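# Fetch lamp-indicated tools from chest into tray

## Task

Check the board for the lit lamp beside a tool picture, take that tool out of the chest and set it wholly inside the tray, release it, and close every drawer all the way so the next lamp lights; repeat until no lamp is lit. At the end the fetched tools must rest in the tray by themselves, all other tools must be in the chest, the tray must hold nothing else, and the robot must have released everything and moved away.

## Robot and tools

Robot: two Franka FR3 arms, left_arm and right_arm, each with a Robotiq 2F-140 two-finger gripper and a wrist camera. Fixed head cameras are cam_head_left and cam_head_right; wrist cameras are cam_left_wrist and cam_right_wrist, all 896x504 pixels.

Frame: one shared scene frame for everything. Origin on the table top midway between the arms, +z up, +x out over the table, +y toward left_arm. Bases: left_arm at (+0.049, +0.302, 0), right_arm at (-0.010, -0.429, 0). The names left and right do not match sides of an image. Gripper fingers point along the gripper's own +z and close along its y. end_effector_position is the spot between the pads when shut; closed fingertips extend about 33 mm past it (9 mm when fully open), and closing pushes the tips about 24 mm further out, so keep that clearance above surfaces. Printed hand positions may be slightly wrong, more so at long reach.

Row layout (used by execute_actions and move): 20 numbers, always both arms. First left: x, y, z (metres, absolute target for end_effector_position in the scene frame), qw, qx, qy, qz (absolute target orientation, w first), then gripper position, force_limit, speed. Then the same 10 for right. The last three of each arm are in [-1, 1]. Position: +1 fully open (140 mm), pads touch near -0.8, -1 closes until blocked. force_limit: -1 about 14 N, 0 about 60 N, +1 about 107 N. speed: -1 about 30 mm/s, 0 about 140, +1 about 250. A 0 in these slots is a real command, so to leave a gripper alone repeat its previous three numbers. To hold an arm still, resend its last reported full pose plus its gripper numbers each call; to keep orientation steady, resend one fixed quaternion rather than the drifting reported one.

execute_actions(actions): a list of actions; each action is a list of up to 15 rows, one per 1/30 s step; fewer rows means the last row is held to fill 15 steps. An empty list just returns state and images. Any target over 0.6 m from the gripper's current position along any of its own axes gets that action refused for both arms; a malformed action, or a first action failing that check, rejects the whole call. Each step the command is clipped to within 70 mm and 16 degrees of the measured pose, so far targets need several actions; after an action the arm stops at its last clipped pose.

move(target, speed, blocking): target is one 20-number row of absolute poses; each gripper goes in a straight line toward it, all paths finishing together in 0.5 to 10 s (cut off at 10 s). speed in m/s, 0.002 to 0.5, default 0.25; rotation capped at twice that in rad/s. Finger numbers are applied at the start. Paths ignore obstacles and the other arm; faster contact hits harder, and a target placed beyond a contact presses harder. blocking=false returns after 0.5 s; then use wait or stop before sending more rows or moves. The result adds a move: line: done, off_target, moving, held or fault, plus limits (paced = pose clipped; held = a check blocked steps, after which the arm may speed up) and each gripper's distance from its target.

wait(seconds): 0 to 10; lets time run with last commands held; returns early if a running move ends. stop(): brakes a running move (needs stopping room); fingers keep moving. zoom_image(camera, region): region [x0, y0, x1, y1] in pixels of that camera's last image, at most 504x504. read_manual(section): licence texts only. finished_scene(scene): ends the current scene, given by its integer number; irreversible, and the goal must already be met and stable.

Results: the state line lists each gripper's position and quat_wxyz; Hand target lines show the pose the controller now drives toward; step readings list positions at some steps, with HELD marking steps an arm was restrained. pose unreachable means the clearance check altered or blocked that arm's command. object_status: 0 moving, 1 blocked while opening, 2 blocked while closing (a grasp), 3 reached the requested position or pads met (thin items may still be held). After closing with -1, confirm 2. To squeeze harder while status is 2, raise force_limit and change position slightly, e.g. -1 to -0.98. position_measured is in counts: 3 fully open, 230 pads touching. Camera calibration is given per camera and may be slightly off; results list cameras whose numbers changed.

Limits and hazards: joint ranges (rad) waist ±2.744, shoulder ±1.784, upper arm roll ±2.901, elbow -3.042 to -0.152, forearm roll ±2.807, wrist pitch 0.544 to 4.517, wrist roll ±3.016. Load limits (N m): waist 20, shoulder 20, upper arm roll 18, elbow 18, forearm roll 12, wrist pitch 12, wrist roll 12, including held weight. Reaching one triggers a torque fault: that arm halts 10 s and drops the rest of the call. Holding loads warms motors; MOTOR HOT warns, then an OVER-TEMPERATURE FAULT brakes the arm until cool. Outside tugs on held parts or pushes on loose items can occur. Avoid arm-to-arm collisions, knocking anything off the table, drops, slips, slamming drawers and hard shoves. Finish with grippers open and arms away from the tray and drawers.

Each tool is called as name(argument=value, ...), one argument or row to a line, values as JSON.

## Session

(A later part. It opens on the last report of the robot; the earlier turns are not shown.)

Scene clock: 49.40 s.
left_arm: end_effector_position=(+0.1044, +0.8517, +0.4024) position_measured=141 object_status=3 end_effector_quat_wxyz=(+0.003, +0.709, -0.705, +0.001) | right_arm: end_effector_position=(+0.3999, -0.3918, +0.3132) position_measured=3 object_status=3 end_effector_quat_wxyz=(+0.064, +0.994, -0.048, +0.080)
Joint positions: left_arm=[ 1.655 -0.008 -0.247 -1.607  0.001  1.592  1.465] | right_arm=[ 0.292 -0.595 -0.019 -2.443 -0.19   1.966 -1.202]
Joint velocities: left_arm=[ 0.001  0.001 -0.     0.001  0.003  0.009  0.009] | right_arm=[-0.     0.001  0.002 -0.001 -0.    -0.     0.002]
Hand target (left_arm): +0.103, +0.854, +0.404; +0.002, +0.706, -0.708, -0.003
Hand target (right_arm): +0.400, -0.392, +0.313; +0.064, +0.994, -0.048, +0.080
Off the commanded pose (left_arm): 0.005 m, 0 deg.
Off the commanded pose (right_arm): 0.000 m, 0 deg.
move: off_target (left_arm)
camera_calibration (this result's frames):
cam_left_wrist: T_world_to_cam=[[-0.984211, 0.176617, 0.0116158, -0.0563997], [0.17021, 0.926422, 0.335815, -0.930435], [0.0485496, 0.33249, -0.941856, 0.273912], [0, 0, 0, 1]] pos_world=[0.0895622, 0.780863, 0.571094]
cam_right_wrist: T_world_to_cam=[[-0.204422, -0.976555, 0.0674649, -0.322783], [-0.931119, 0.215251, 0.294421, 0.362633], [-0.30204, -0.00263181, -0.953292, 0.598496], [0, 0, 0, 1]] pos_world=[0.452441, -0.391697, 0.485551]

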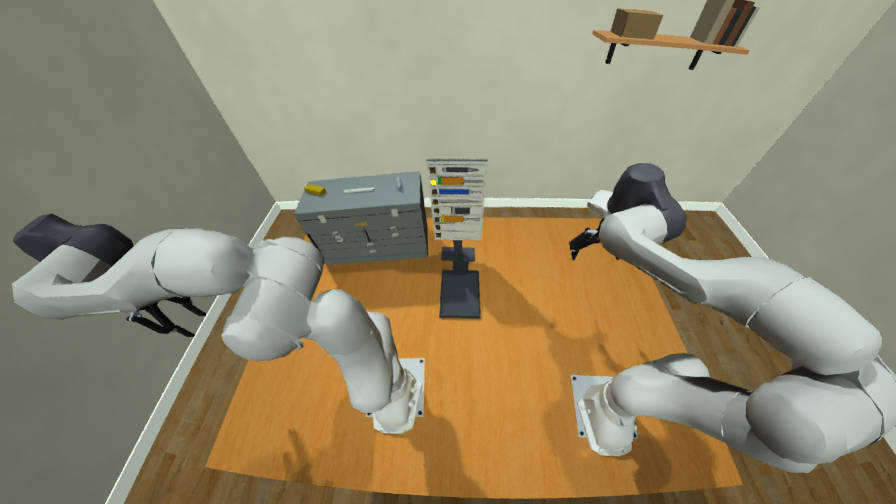

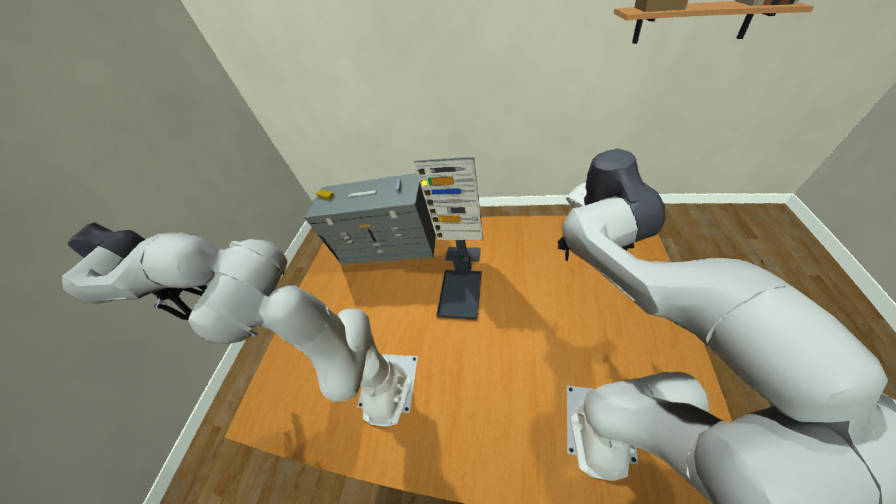

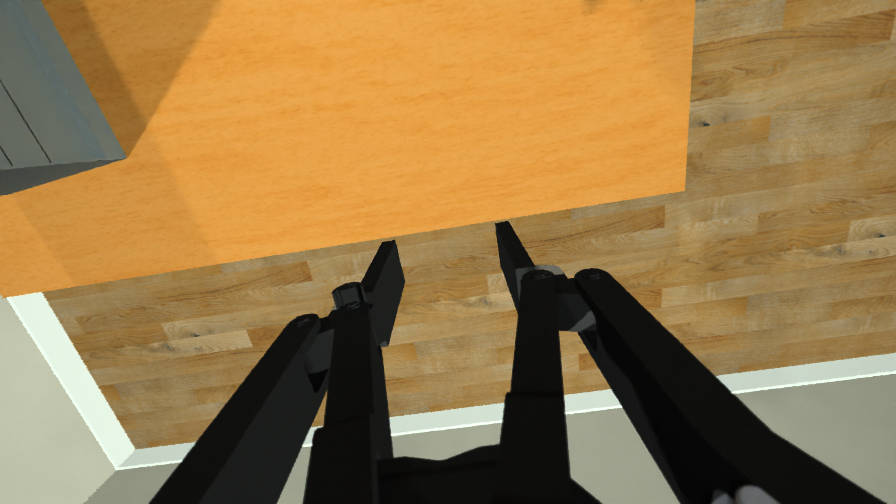

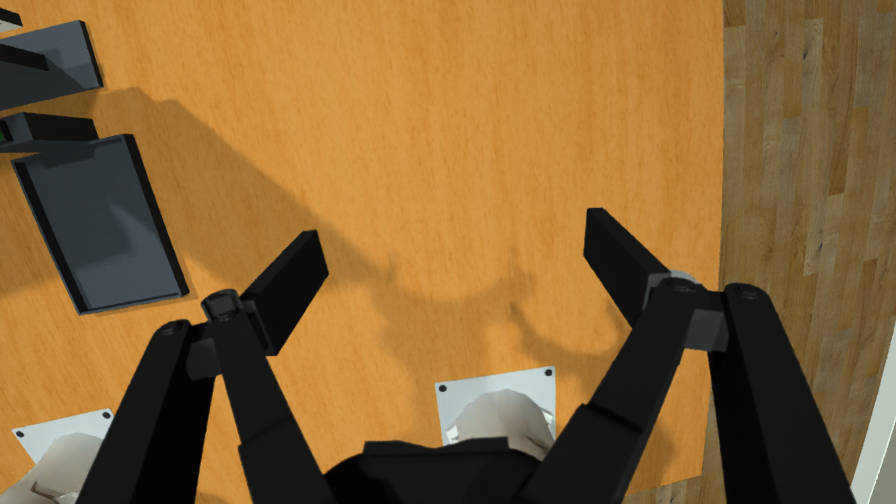

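Extend further to get shoulder positive, then arc forward.

move(
  target=[0.15,0.95,0.2,0,-0.707,0.707,0,-0.1,0.5,1, 0.4,-0.392,0.313,0.064,0.994,-0.048,0.08,1,0,0],
  speed=0.4,
)

move(
  target=[0.45,0.8,0.15,0,-0.92,0.38,0,-0.1,0.5,1, 0.4,-0.392,0.313,0.064,0.994,-0.048,0.08,1,0,0],
  speed=0.4,
)

move(
  target=[0.5,0.5,0.1,0,1,0,0,-0.1,0.5,1, 0.4,-0.392,0.313,0.064,0.994,-0.048,0.08,1,0,0],
  speed=0.4,
)

Scene clock: 51.00 s.
left_arm: end_effector_position=(+0.1525, +0.9486, +0.2002) position_measured=141 object_status=3 end_effector_quat_wxyz=(+0.000, +0.703, -0.711, +0.004) | right_arm: end_effector_position=(+0.3999, -0.3918, +0.3132) position_measured=3 object_status=3 end_effector_quat_wxyz=(+0.064, +0.994, -0.048, +0.080)
Joint positions: left_arm=[ 1.577  0.355 -0.26  -1.65   0.09   1.987  1.369] | right_arm=[ 0.292 -0.595 -0.019 -2.443 -0.19   1.966 -1.202]
Joint velocities: left_arm=[-0.002  0.002 -0.     0.001  0.002  0.011 -0.019] | right_arm=[-0.    -0.     0.    -0.001  0.001  0.002  0.002]
Hand target (left_arm): +0.152, +0.951, +0.201; -0.001, +0.706, -0.708, +0.001
Hand target (right_arm): +0.400, -0.392, +0.313; +0.064, +0.994, -0.048, +0.080
Off the commanded pose (left_arm): 0.003 m, 1 deg.
Off the commanded pose (right_arm): 0.000 m, 0 deg.
move: done
camera_calibration (this result's frames):
cam_left_wrist: T_world_to_cam=[[-0.981297, 0.192486, 0.00226486, -0.0374606], [0.182, 0.923878, 0.336639, -0.960072], [0.0627059, 0.330755, -0.941631, 0.0483714], [0, 0, 0, 1]] pos_world=[0.13494, 0.878201, 0.368831]
cam_right_wrist: T_world_to_cam=[[-0.204422, -0.976555, 0.0674649, -0.322783], [-0.931119, 0.215251, 0.294421, 0.362633], [-0.30204, -0.0026318, -0.953291, 0.598496], [0, 0, 0, 1]] pos_world=[0.452441, -0.391697, 0.485551]

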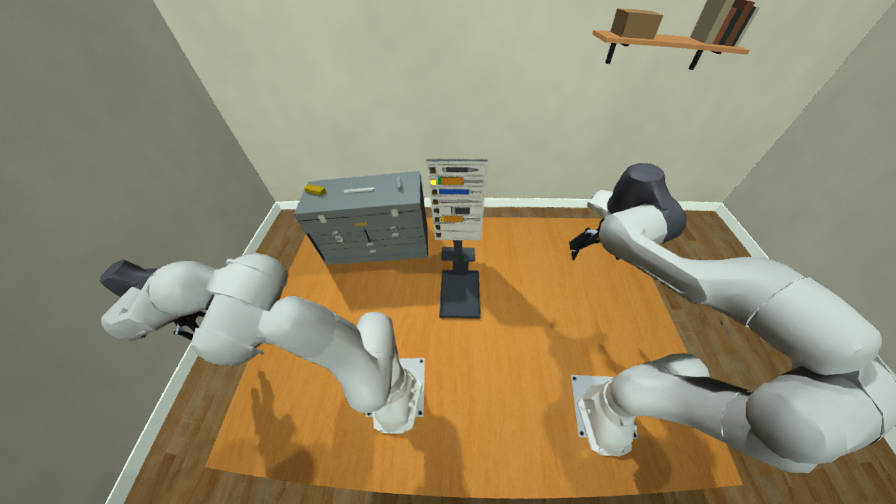

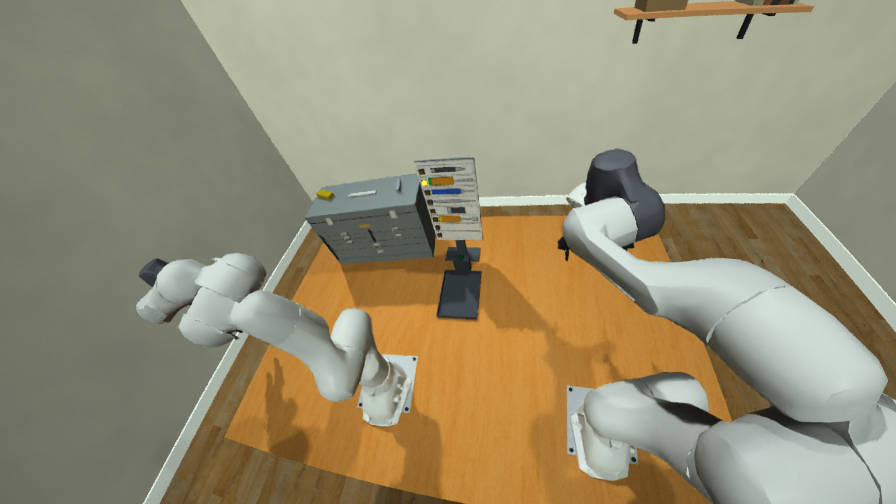

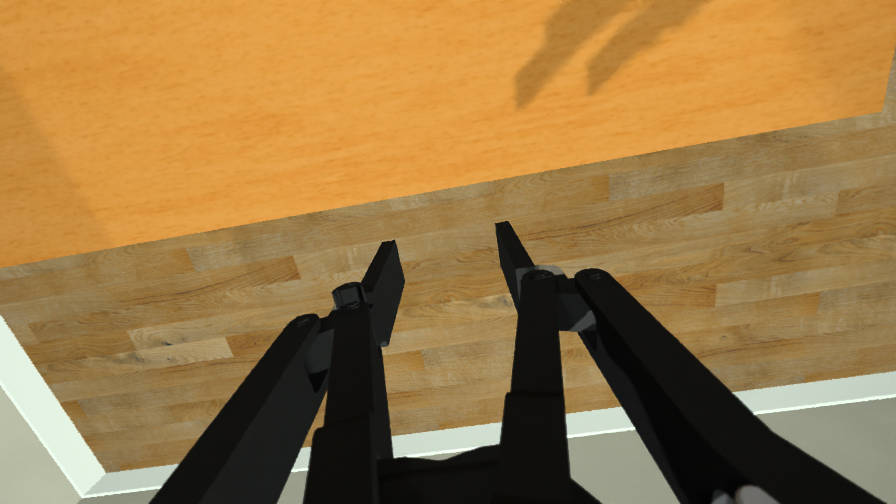

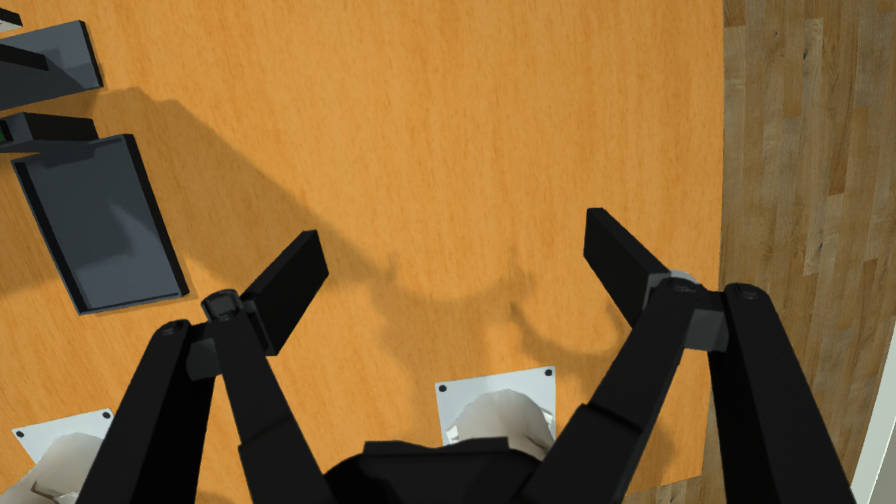

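Scene clock: 53.50 s.
left_arm: end_effector_position=(+0.4514, +0.7958, +0.1508) position_measured=141 object_status=3 end_effector_quat_wxyz=(-0.002, +0.922, -0.388, +0.009) | right_arm: end_effector_position=(+0.3999, -0.3918, +0.3132) position_measured=3 object_status=3 end_effector_quat_wxyz=(+0.064, +0.994, -0.048, +0.080)
Joint positions: left_arm=[ 0.922  0.323 -0.101 -1.821  0.02   2.152  0.104] | right_arm=[ 0.292 -0.595 -0.019 -2.443 -0.19   1.966 -1.202]
Joint velocities: left_arm=[-0.002  0.002  0.001 -0.002  0.001 -0.002 -0.03 ] | right_arm=[ 0.     0.001  0.    -0.001  0.    -0.001 -0.001]
Hand target (left_arm): +0.451, +0.796, +0.150; -0.001, +0.924, -0.382, +0.007
Hand target (right_arm): +0.400, -0.392, +0.313; +0.064, +0.994, -0.048, +0.080
Off the commanded pose (left_arm): 0.004 m, 1 deg.
Off the commanded pose (right_arm): 0.000 m, 0 deg.
move: off_target (left_arm); limits=paced
camera_calibration (this result's frames):
cam_left_wrist: T_world_to_cam=[[-0.830304, -0.557294, -0.00441012, 0.814936], [-0.527084, 0.782675, 0.331064, -0.423376], [-0.181048, 0.277208, -0.943598, 0.186645], [0, 0, 0, 1]] pos_world=[0.487282, 0.733785, 0.319877]
cam_right_wrist: T_world_to_cam=[[-0.204421, -0.976555, 0.067465, -0.322783], [-0.93112, 0.21525, 0.294421, 0.362633], [-0.30204, -0.00263198, -0.953292, 0.598496], [0, 0, 0, 1]] pos_world=[0.452441, -0.391697, 0.485551]

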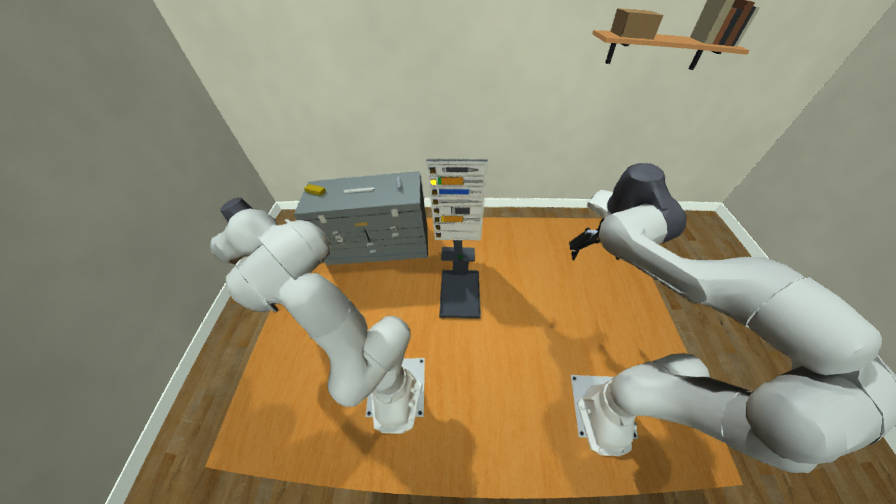

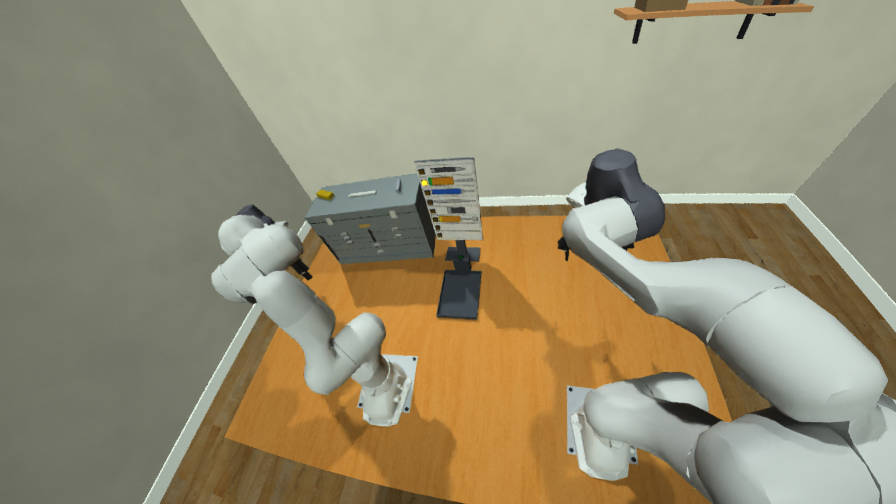

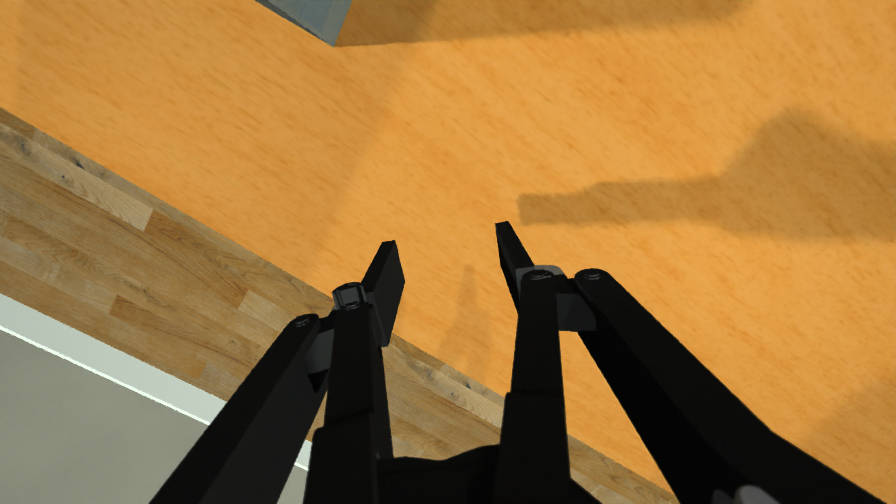

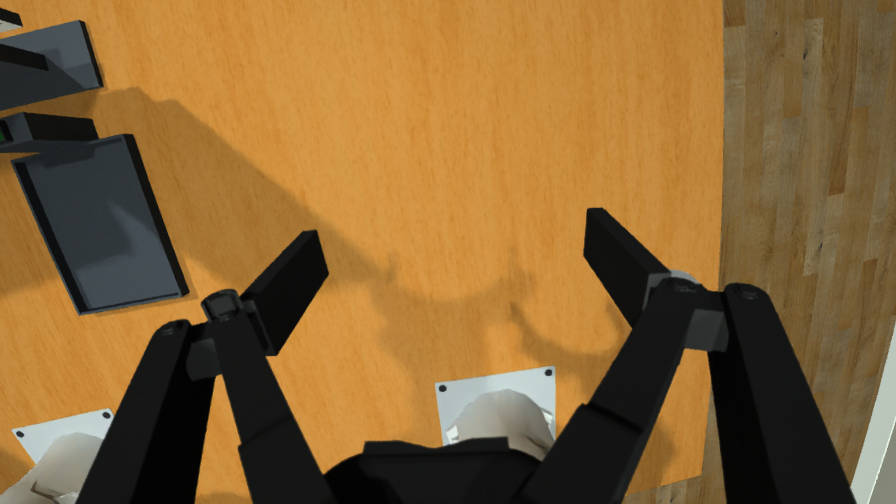

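Scene clock: 56.07 s.
left_arm: end_effector_position=(+0.4976, +0.4997, +0.0988) position_measured=141 object_status=3 end_effector_quat_wxyz=(+0.004, +1.000, -0.004, +0.006) | right_arm: end_effector_position=(+0.3999, -0.3918, +0.3132) position_measured=3 object_status=3 end_effector_quat_wxyz=(+0.064, +0.994, -0.048, +0.080)
Joint positions: left_arm=[ 0.57   0.001 -0.213 -2.414 -0.019  2.423 -1.129] | right_arm=[ 0.292 -0.595 -0.019 -2.443 -0.19   1.966 -1.202]
Joint velocities: left_arm=[ 0.001 -0.001  0.001  0.001  0.002  0.    -0.033] | right_arm=[-0.001 -0.001  0.    -0.001 -0.001  0.001  0.001]
Hand target (left_arm): +0.498, +0.498, +0.098; +0.004, +1.000, -0.000, +0.004
Hand target (right_arm): +0.400, -0.392, +0.313; +0.064, +0.994, -0.048, +0.080
Off the commanded pose (left_arm): 0.003 m, 1 deg.
Off the commanded pose (right_arm): 0.000 m, 0 deg.
move: done; limits=paced
camera_calibration (this result's frames):
cam_left_wrist: T_world_to_cam=[[-0.189723, -0.981722, 0.015044, 0.579484], [-0.926128, 0.184025, 0.329273, 0.347842], [-0.326023, 0.048538, -0.944115, 0.414492], [0, 0, 0, 1]] pos_world=[0.567222, 0.484762, 0.268075]
cam_right_wrist: T_world_to_cam=[[-0.204422, -0.976555, 0.0674649, -0.322783], [-0.931119, 0.21525, 0.294421, 0.362633], [-0.30204, -0.00263192, -0.953292, 0.598496], [0, 0, 0, 1]] pos_world=[0.452441, -0.391697, 0.485551]

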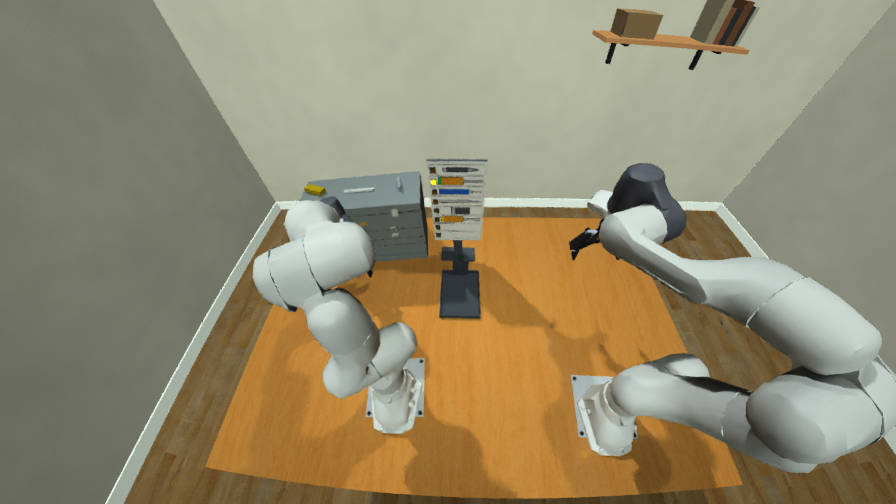

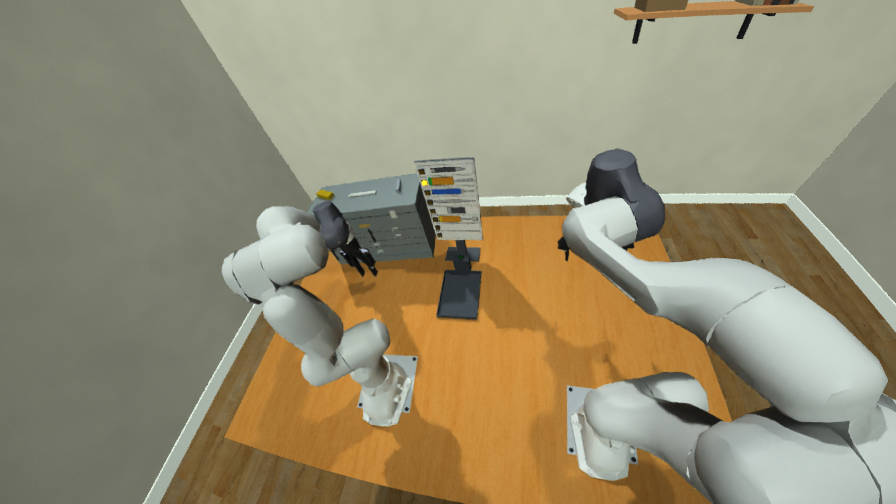

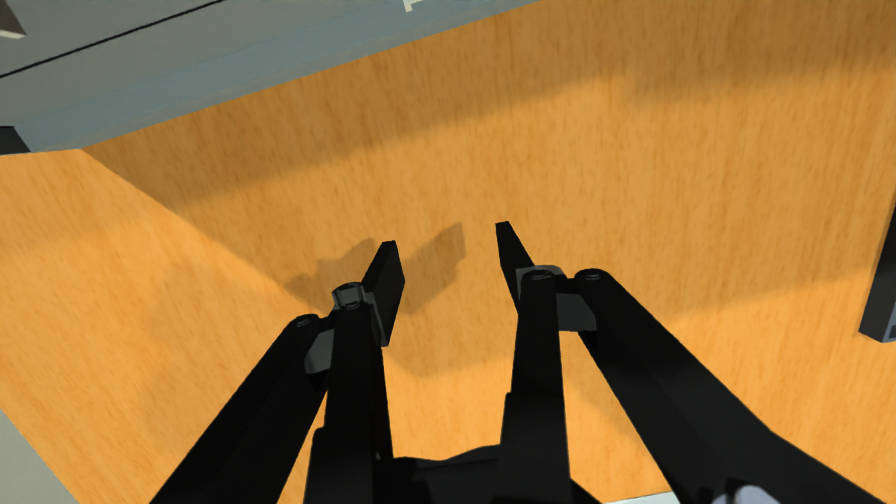

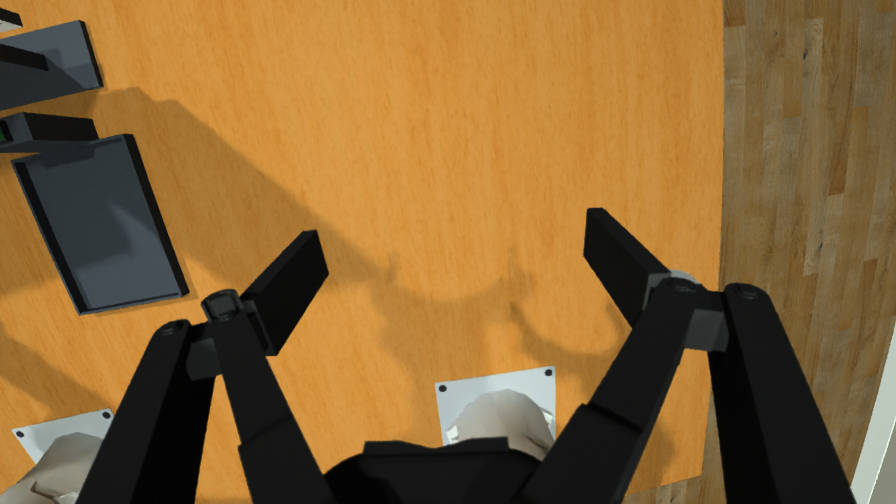

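move(
  target=[0.54,0.483,0.1,-0.016,0.923,0.038,0.383,-0.1,0.5,1, 0.4,-0.392,0.313,0.064,0.994,-0.048,0.08,1,0,0],
)

move(
  target=[0.597,0.487,0.09,-0.016,0.923,0.038,0.383,-0.1,0.5,1, 0.4,-0.392,0.313,0.064,0.994,-0.048,0.08,1,0,0],
  speed=0.06,
)

Scene clock: 61.03 s.
left_arm: end_effector_position=(+0.5315, +0.4823, +0.0966) position_measured=141 object_status=3 end_effector_quat_wxyz=(-0.010, +0.928, +0.048, +0.369) | right_arm: end_effector_position=(+0.3999, -0.3918, +0.3132) position_measured=3 object_status=3 end_effector_quat_wxyz=(+0.064, +0.994, -0.048, +0.080)
Joint positions: left_arm=[ 0.252 -0.066  0.03  -2.631 -2.297  2.901  0.912] | right_arm=[ 0.292 -0.595 -0.019 -2.443 -0.19   1.966 -1.202]
Joint velocities: left_arm=[ 0.    -0.001 -0.     0.    -0.018 -0.002  0.054] | right_arm=[-0.    -0.001  0.001  0.    -0.001 -0.001 -0.   ]
Hand target (left_arm): +0.532, +0.482, +0.097; -0.013, +0.928, +0.041, +0.371
Hand target (right_arm): +0.400, -0.392, +0.313; +0.064, +0.994, -0.048, +0.080
Off the commanded pose (left_arm): 0.009 m, 2 deg.
Off the commanded pose (right_arm): 0.000 m, 0 deg.
move: off_target (left_arm); limits=paced
camera_calibration (this result's frames):
cam_left_wrist: T_world_to_cam=[[-0.0423679, -0.993966, -0.101177, 0.507665], [-0.918347, 0.0786283, -0.387888, 0.499178], [0.393503, 0.0764817, -0.916137, 0.0256905], [0, 0, 0, 1]] pos_world=[0.469818, 0.463387, 0.268525]
cam_right_wrist: T_world_to_cam=[[-0.204422, -0.976555, 0.0674649, -0.322783], [-0.931119, 0.215251, 0.294421, 0.362633], [-0.30204, -0.00263185, -0.953292, 0.598496], [0, 0, 0, 1]] pos_world=[0.452441, -0.391697, 0.485551]

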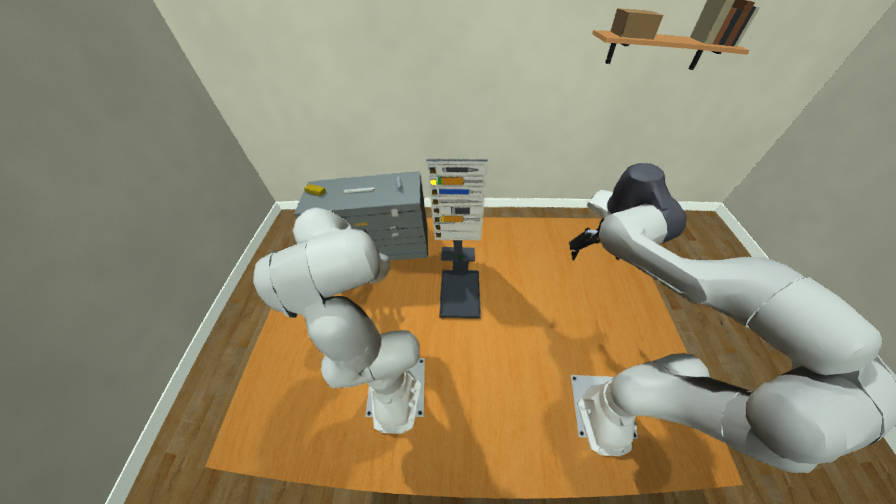

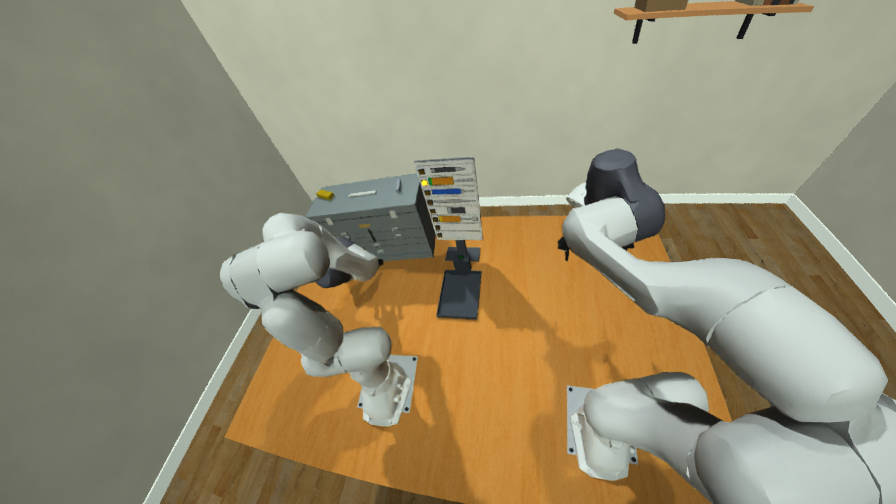

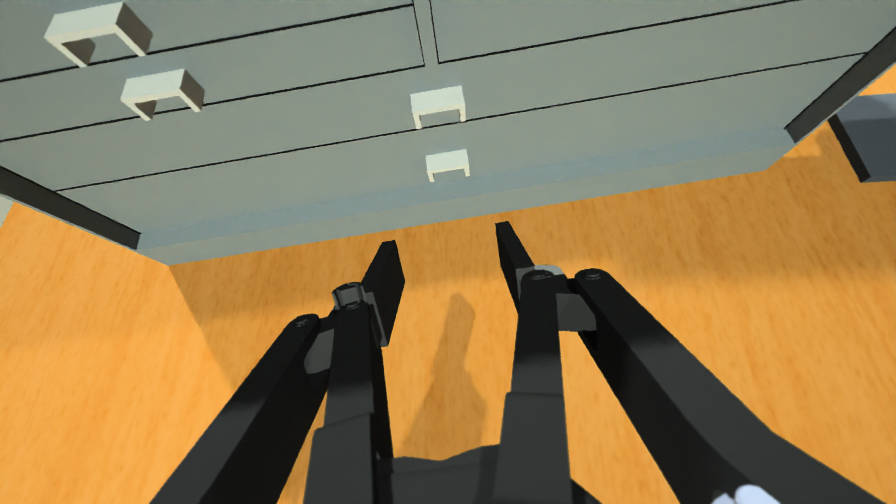

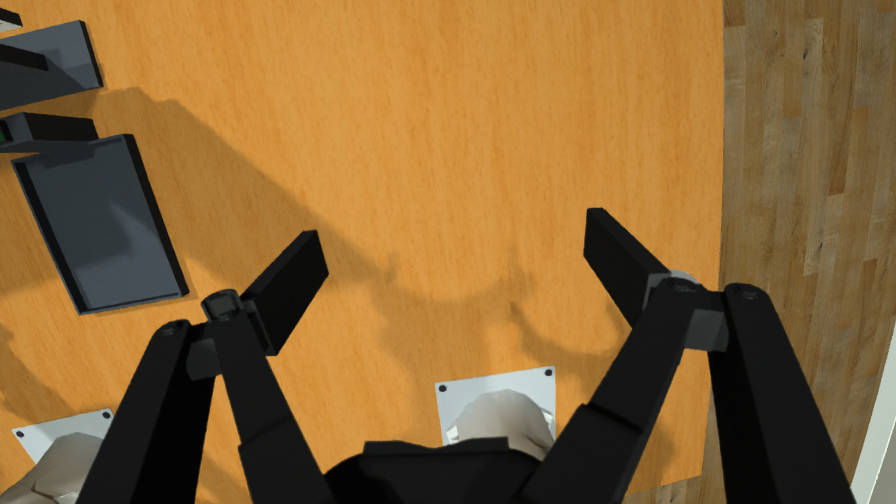

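Scene clock: 62.43 s.
left_arm: end_effector_position=(+0.5958, +0.4870, +0.0906) position_measured=141 object_status=3 end_effector_quat_wxyz=(-0.013, +0.923, +0.043, +0.382) | right_arm: end_effector_position=(+0.3999, -0.3918, +0.3132) position_measured=3 object_status=3 end_effector_quat_wxyz=(+0.064, +0.994, -0.048, +0.080)
Joint positions: left_arm=[ 0.23   0.1    0.021 -2.446 -2.381  2.901  0.977] | right_arm=[ 0.292 -0.595 -0.019 -2.443 -0.19   1.966 -1.202]
Joint velocities: left_arm=[-0.     0.003 -0.     0.002 -0.013  0.002  0.028] | right_arm=[-0.001 -0.     0.    -0.    -0.001 -0.    -0.002]
Hand target (left_arm): +0.597, +0.486, +0.091; -0.015, +0.923, +0.038, +0.383
Hand target (right_arm): +0.400, -0.392, +0.313; +0.064, +0.994, -0.048, +0.080
Off the commanded pose (left_arm): 0.001 m, 1 deg.
Off the commanded pose (right_arm): 0.000 m, 0 deg.
move: done
camera_calibration (this result's frames):
cam_left_wrist: T_world_to_cam=[[-0.0464149, -0.992416, -0.113822, 0.517275], [-0.906501, 0.0897141, -0.412561, 0.545313], [0.419644, 0.084031, -0.903791, -0.0258466], [0, 0, 0, 1]] pos_world=[0.529182, 0.466601, 0.260492]
cam_right_wrist: T_world_to_cam=[[-0.204422, -0.976555, 0.0674648, -0.322783], [-0.931119, 0.215251, 0.294421, 0.362633], [-0.30204, -0.00263174, -0.953292, 0.598496], [0, 0, 0, 1]] pos_world=[0.452441, -0.391697, 0.485551]

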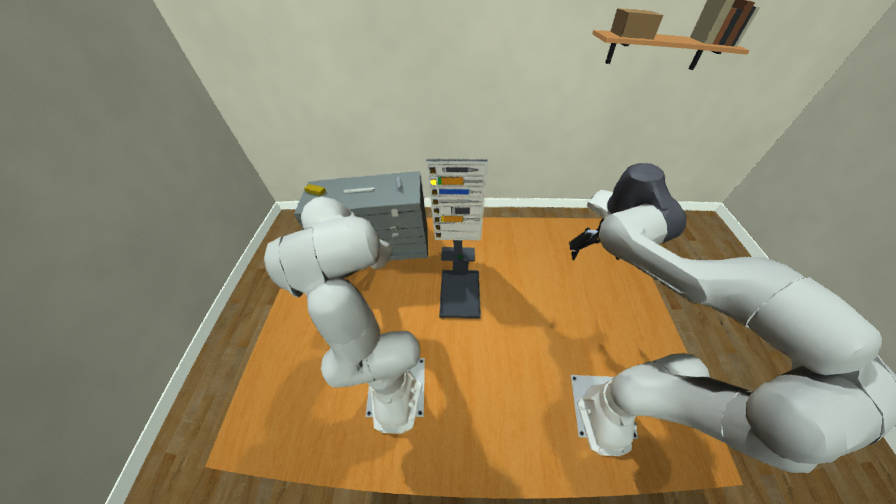

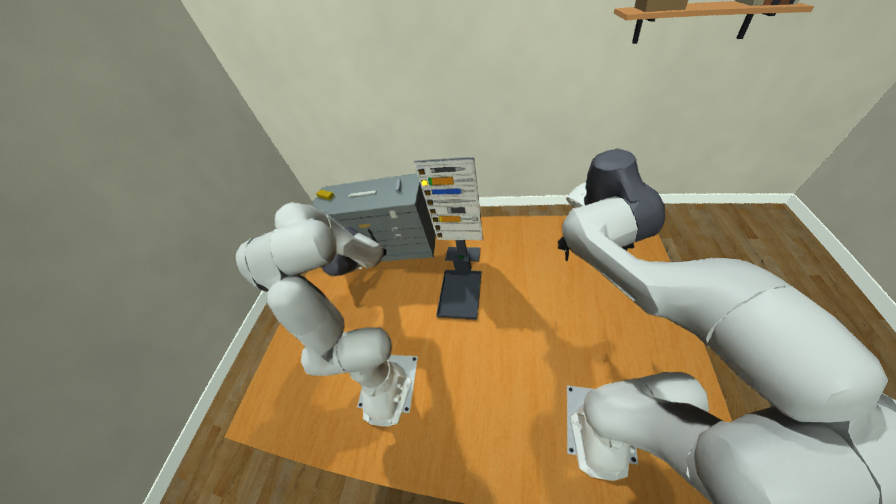

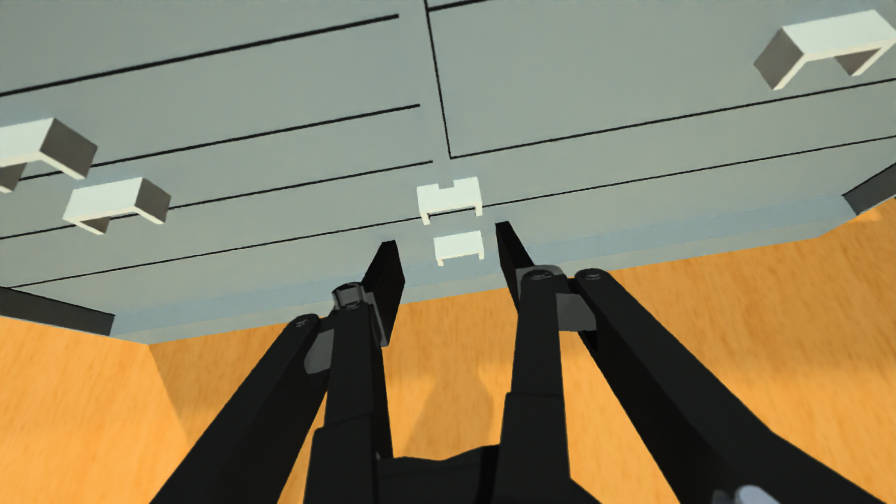

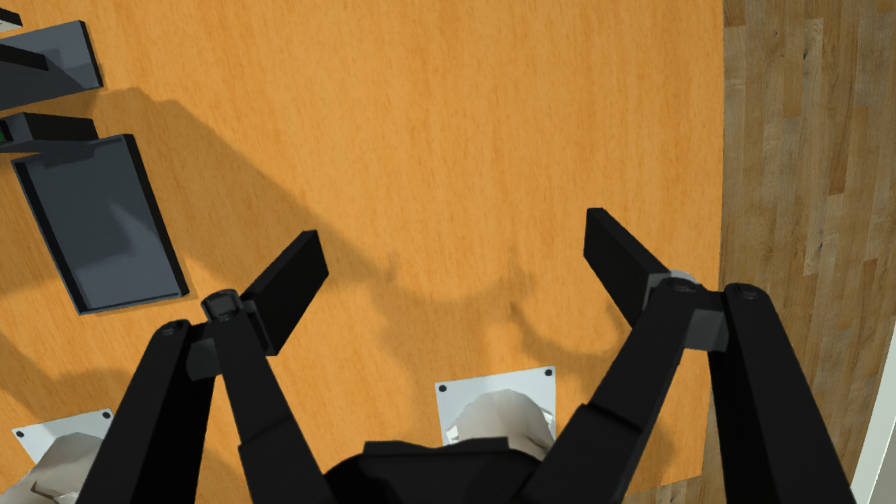

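move(
  target=[0.6,0.484,0.085,-0.016,0.923,0.038,0.383,-1,0.5,0, 0.4,-0.392,0.313,0.064,0.994,-0.048,0.08,1,0,0],
  speed=0.03,
)

move(
  target=[0.4,0.468,0.085,-0.016,0.923,0.038,0.383,-1,0.5,0, 0.4,-0.392,0.313,0.064,0.994,-0.048,0.08,1,0,0],
  speed=0.1,
)

Scene clock: 63.30 s.
left_arm: end_effector_position=(+0.5975, +0.4808, +0.0892) position_measured=196 object_status=2 end_effector_quat_wxyz=(-0.013, +0.923, +0.042, +0.382) | right_arm: end_effector_position=(+0.3999, -0.3918, +0.3132) position_measured=3 object_status=3 end_effector_quat_wxyz=(+0.064, +0.994, -0.048, +0.080)
Joint positions: left_arm=[ 0.22   0.103  0.018 -2.443 -2.411  2.906  1.   ] | right_arm=[ 0.292 -0.595 -0.019 -2.443 -0.19   1.966 -1.202]
Joint velocities: left_arm=[ 0.001 -0.    -0.     0.001 -0.019  0.002  0.027] | right_arm=[-0.001  0.001  0.    -0.002  0.001  0.    -0.   ]
Hand target (left_arm): +0.600, +0.484, +0.085; -0.016, +0.923, +0.038, +0.383
Hand target (right_arm): +0.400, -0.392, +0.313; +0.064, +0.994, -0.048, +0.080
Off the commanded pose (left_arm): 0.006 m, 1 deg.
Off the commanded pose (right_arm): 0.000 m, 0 deg.
move: off_target (left_arm)
camera_calibration (this result's frames):
cam_left_wrist: T_world_to_cam=[[-0.0483203, -0.992226, -0.114684, 0.512167], [-0.906568, 0.0917646, -0.411964, 0.545792], [0.419285, 0.0840625, -0.903954, -0.0271055], [0, 0, 0, 1]] pos_world=[0.53091, 0.460379, 0.259082]
cam_right_wrist: T_world_to_cam=[[-0.204422, -0.976555, 0.0674648, -0.322783], [-0.93112, 0.215251, 0.294421, 0.362633], [-0.30204, -0.00263177, -0.953292, 0.598496], [0, 0, 0, 1]] pos_world=[0.452441, -0.391697, 0.485551]

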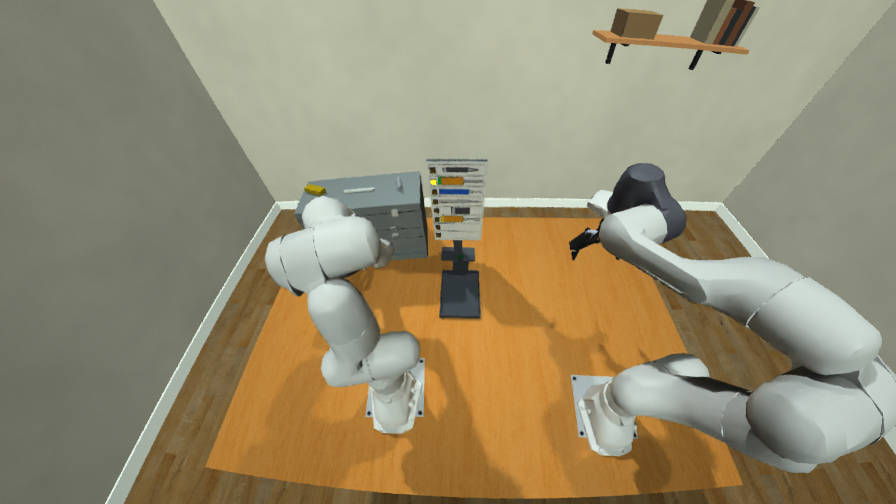

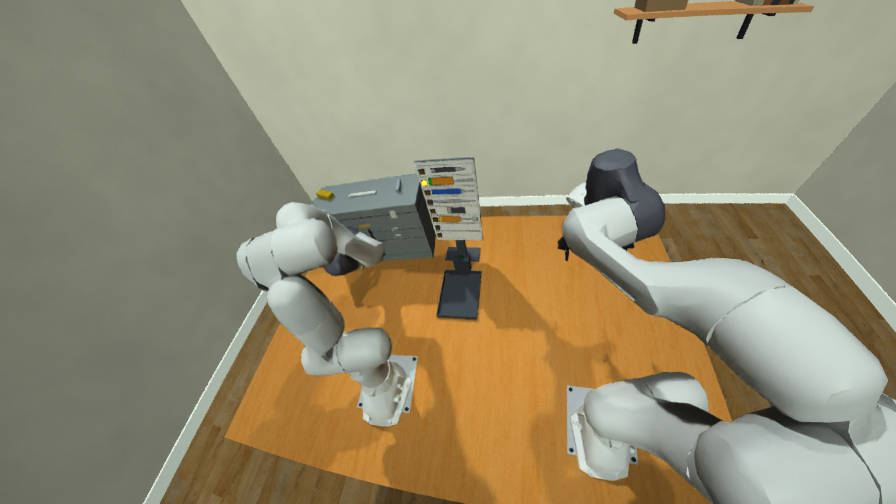

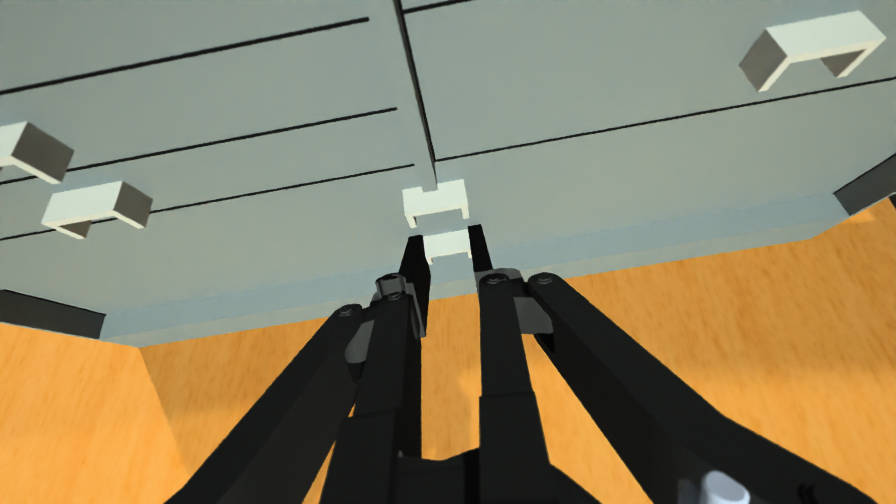

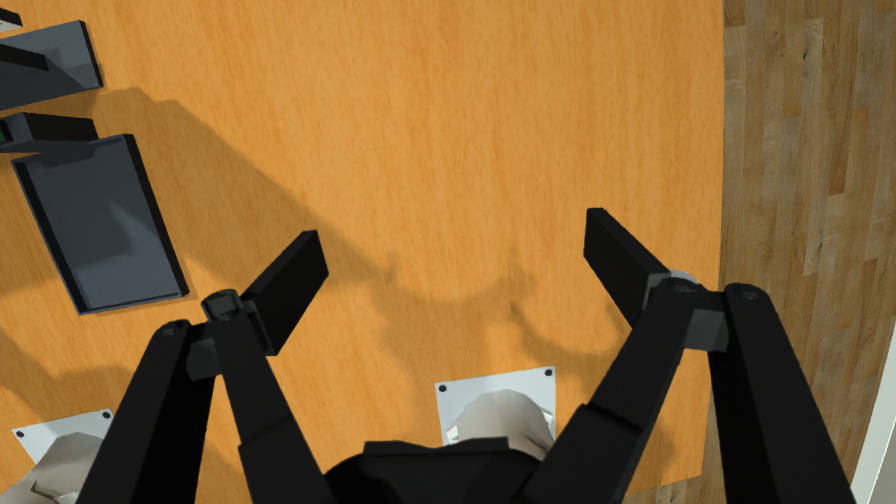

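Scene clock: 65.70 s.
left_arm: end_effector_position=(+0.4090, +0.4636, +0.0866) position_measured=196 object_status=2 end_effector_quat_wxyz=(-0.010, +0.919, +0.033, +0.393) | right_arm: end_effector_position=(+0.3999, -0.3918, +0.3132) position_measured=3 object_status=3 end_effector_quat_wxyz=(+0.064, +0.994, -0.048, +0.080)
Joint positions: left_arm=[ 0.318 -0.399  0.148 -3.023 -2.232  2.781  1.05 ] | right_arm=[ 0.292 -0.595 -0.019 -2.443 -0.19   1.966 -1.202]
Joint velocities: left_arm=[ 0.005 -0.007  0.    -0.004  0.027  0.001 -0.026] | right_arm=[-0.001  0.001 -0.    -0.001 -0.001  0.     0.001]
Hand target (left_arm): +0.400, +0.470, +0.083; -0.015, +0.923, +0.038, +0.383
Hand target (right_arm): +0.400, -0.392, +0.313; +0.064, +0.994, -0.048, +0.080
Off the commanded pose (left_arm): 0.010 m, 2 deg.
Off the commanded pose (right_arm): 0.000 m, 0 deg.
move: off_target (left_arm)
camera_calibration (this result's frames):
cam_left_wrist: T_world_to_cam=[[-0.0643567, -0.991111, -0.116435, 0.491862], [-0.895226, 0.108893, -0.432103, 0.364619], [0.440941, 0.0764267, -0.894276, 0.0448617], [0, 0, 0, 1]] pos_world=[0.33829, 0.444356, 0.254942]
cam_right_wrist: T_world_to_cam=[[-0.204422, -0.976555, 0.0674649, -0.322783], [-0.93112, 0.21525, 0.294421, 0.362633], [-0.30204, -0.00263191, -0.953292, 0.598496], [0, 0, 0, 1]] pos_world=[0.452441, -0.391697, 0.485551]

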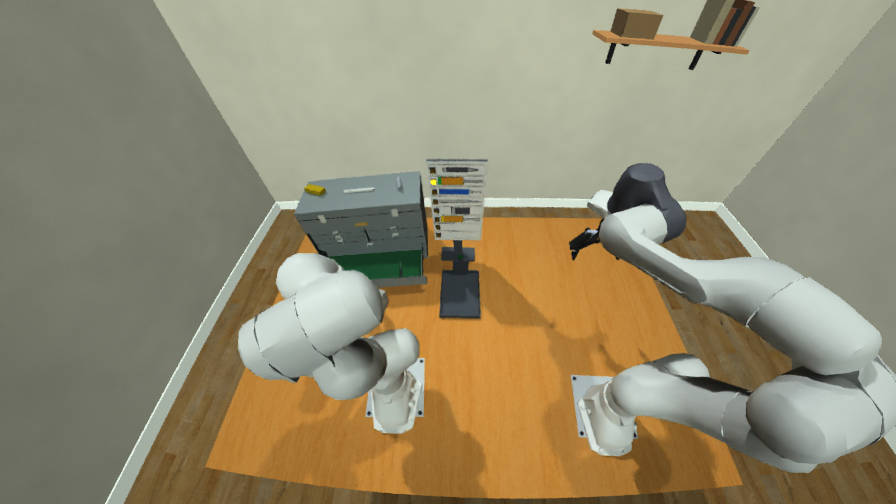

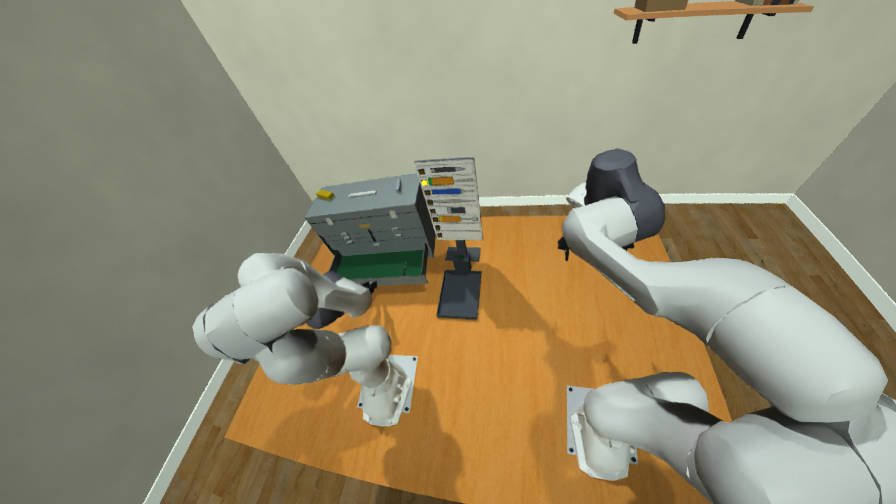

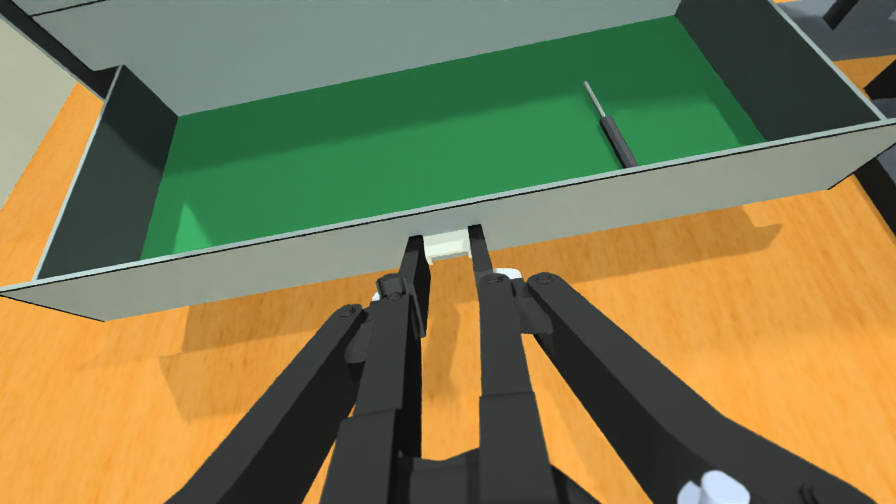

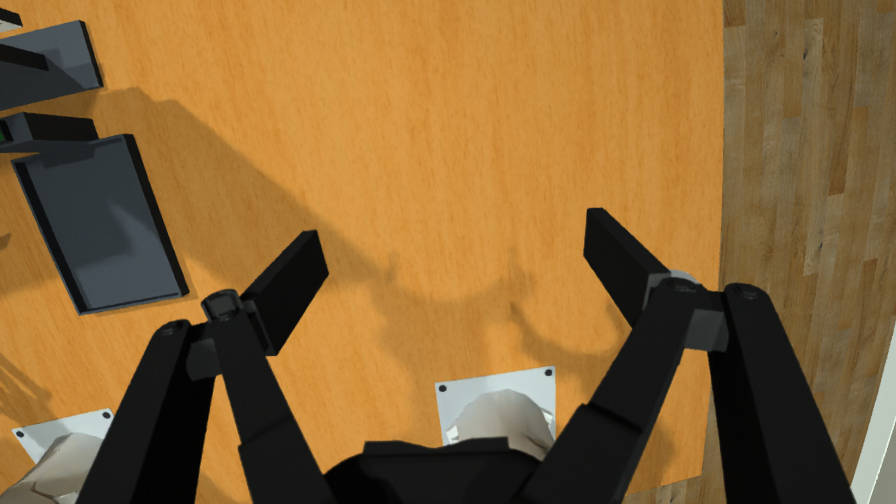

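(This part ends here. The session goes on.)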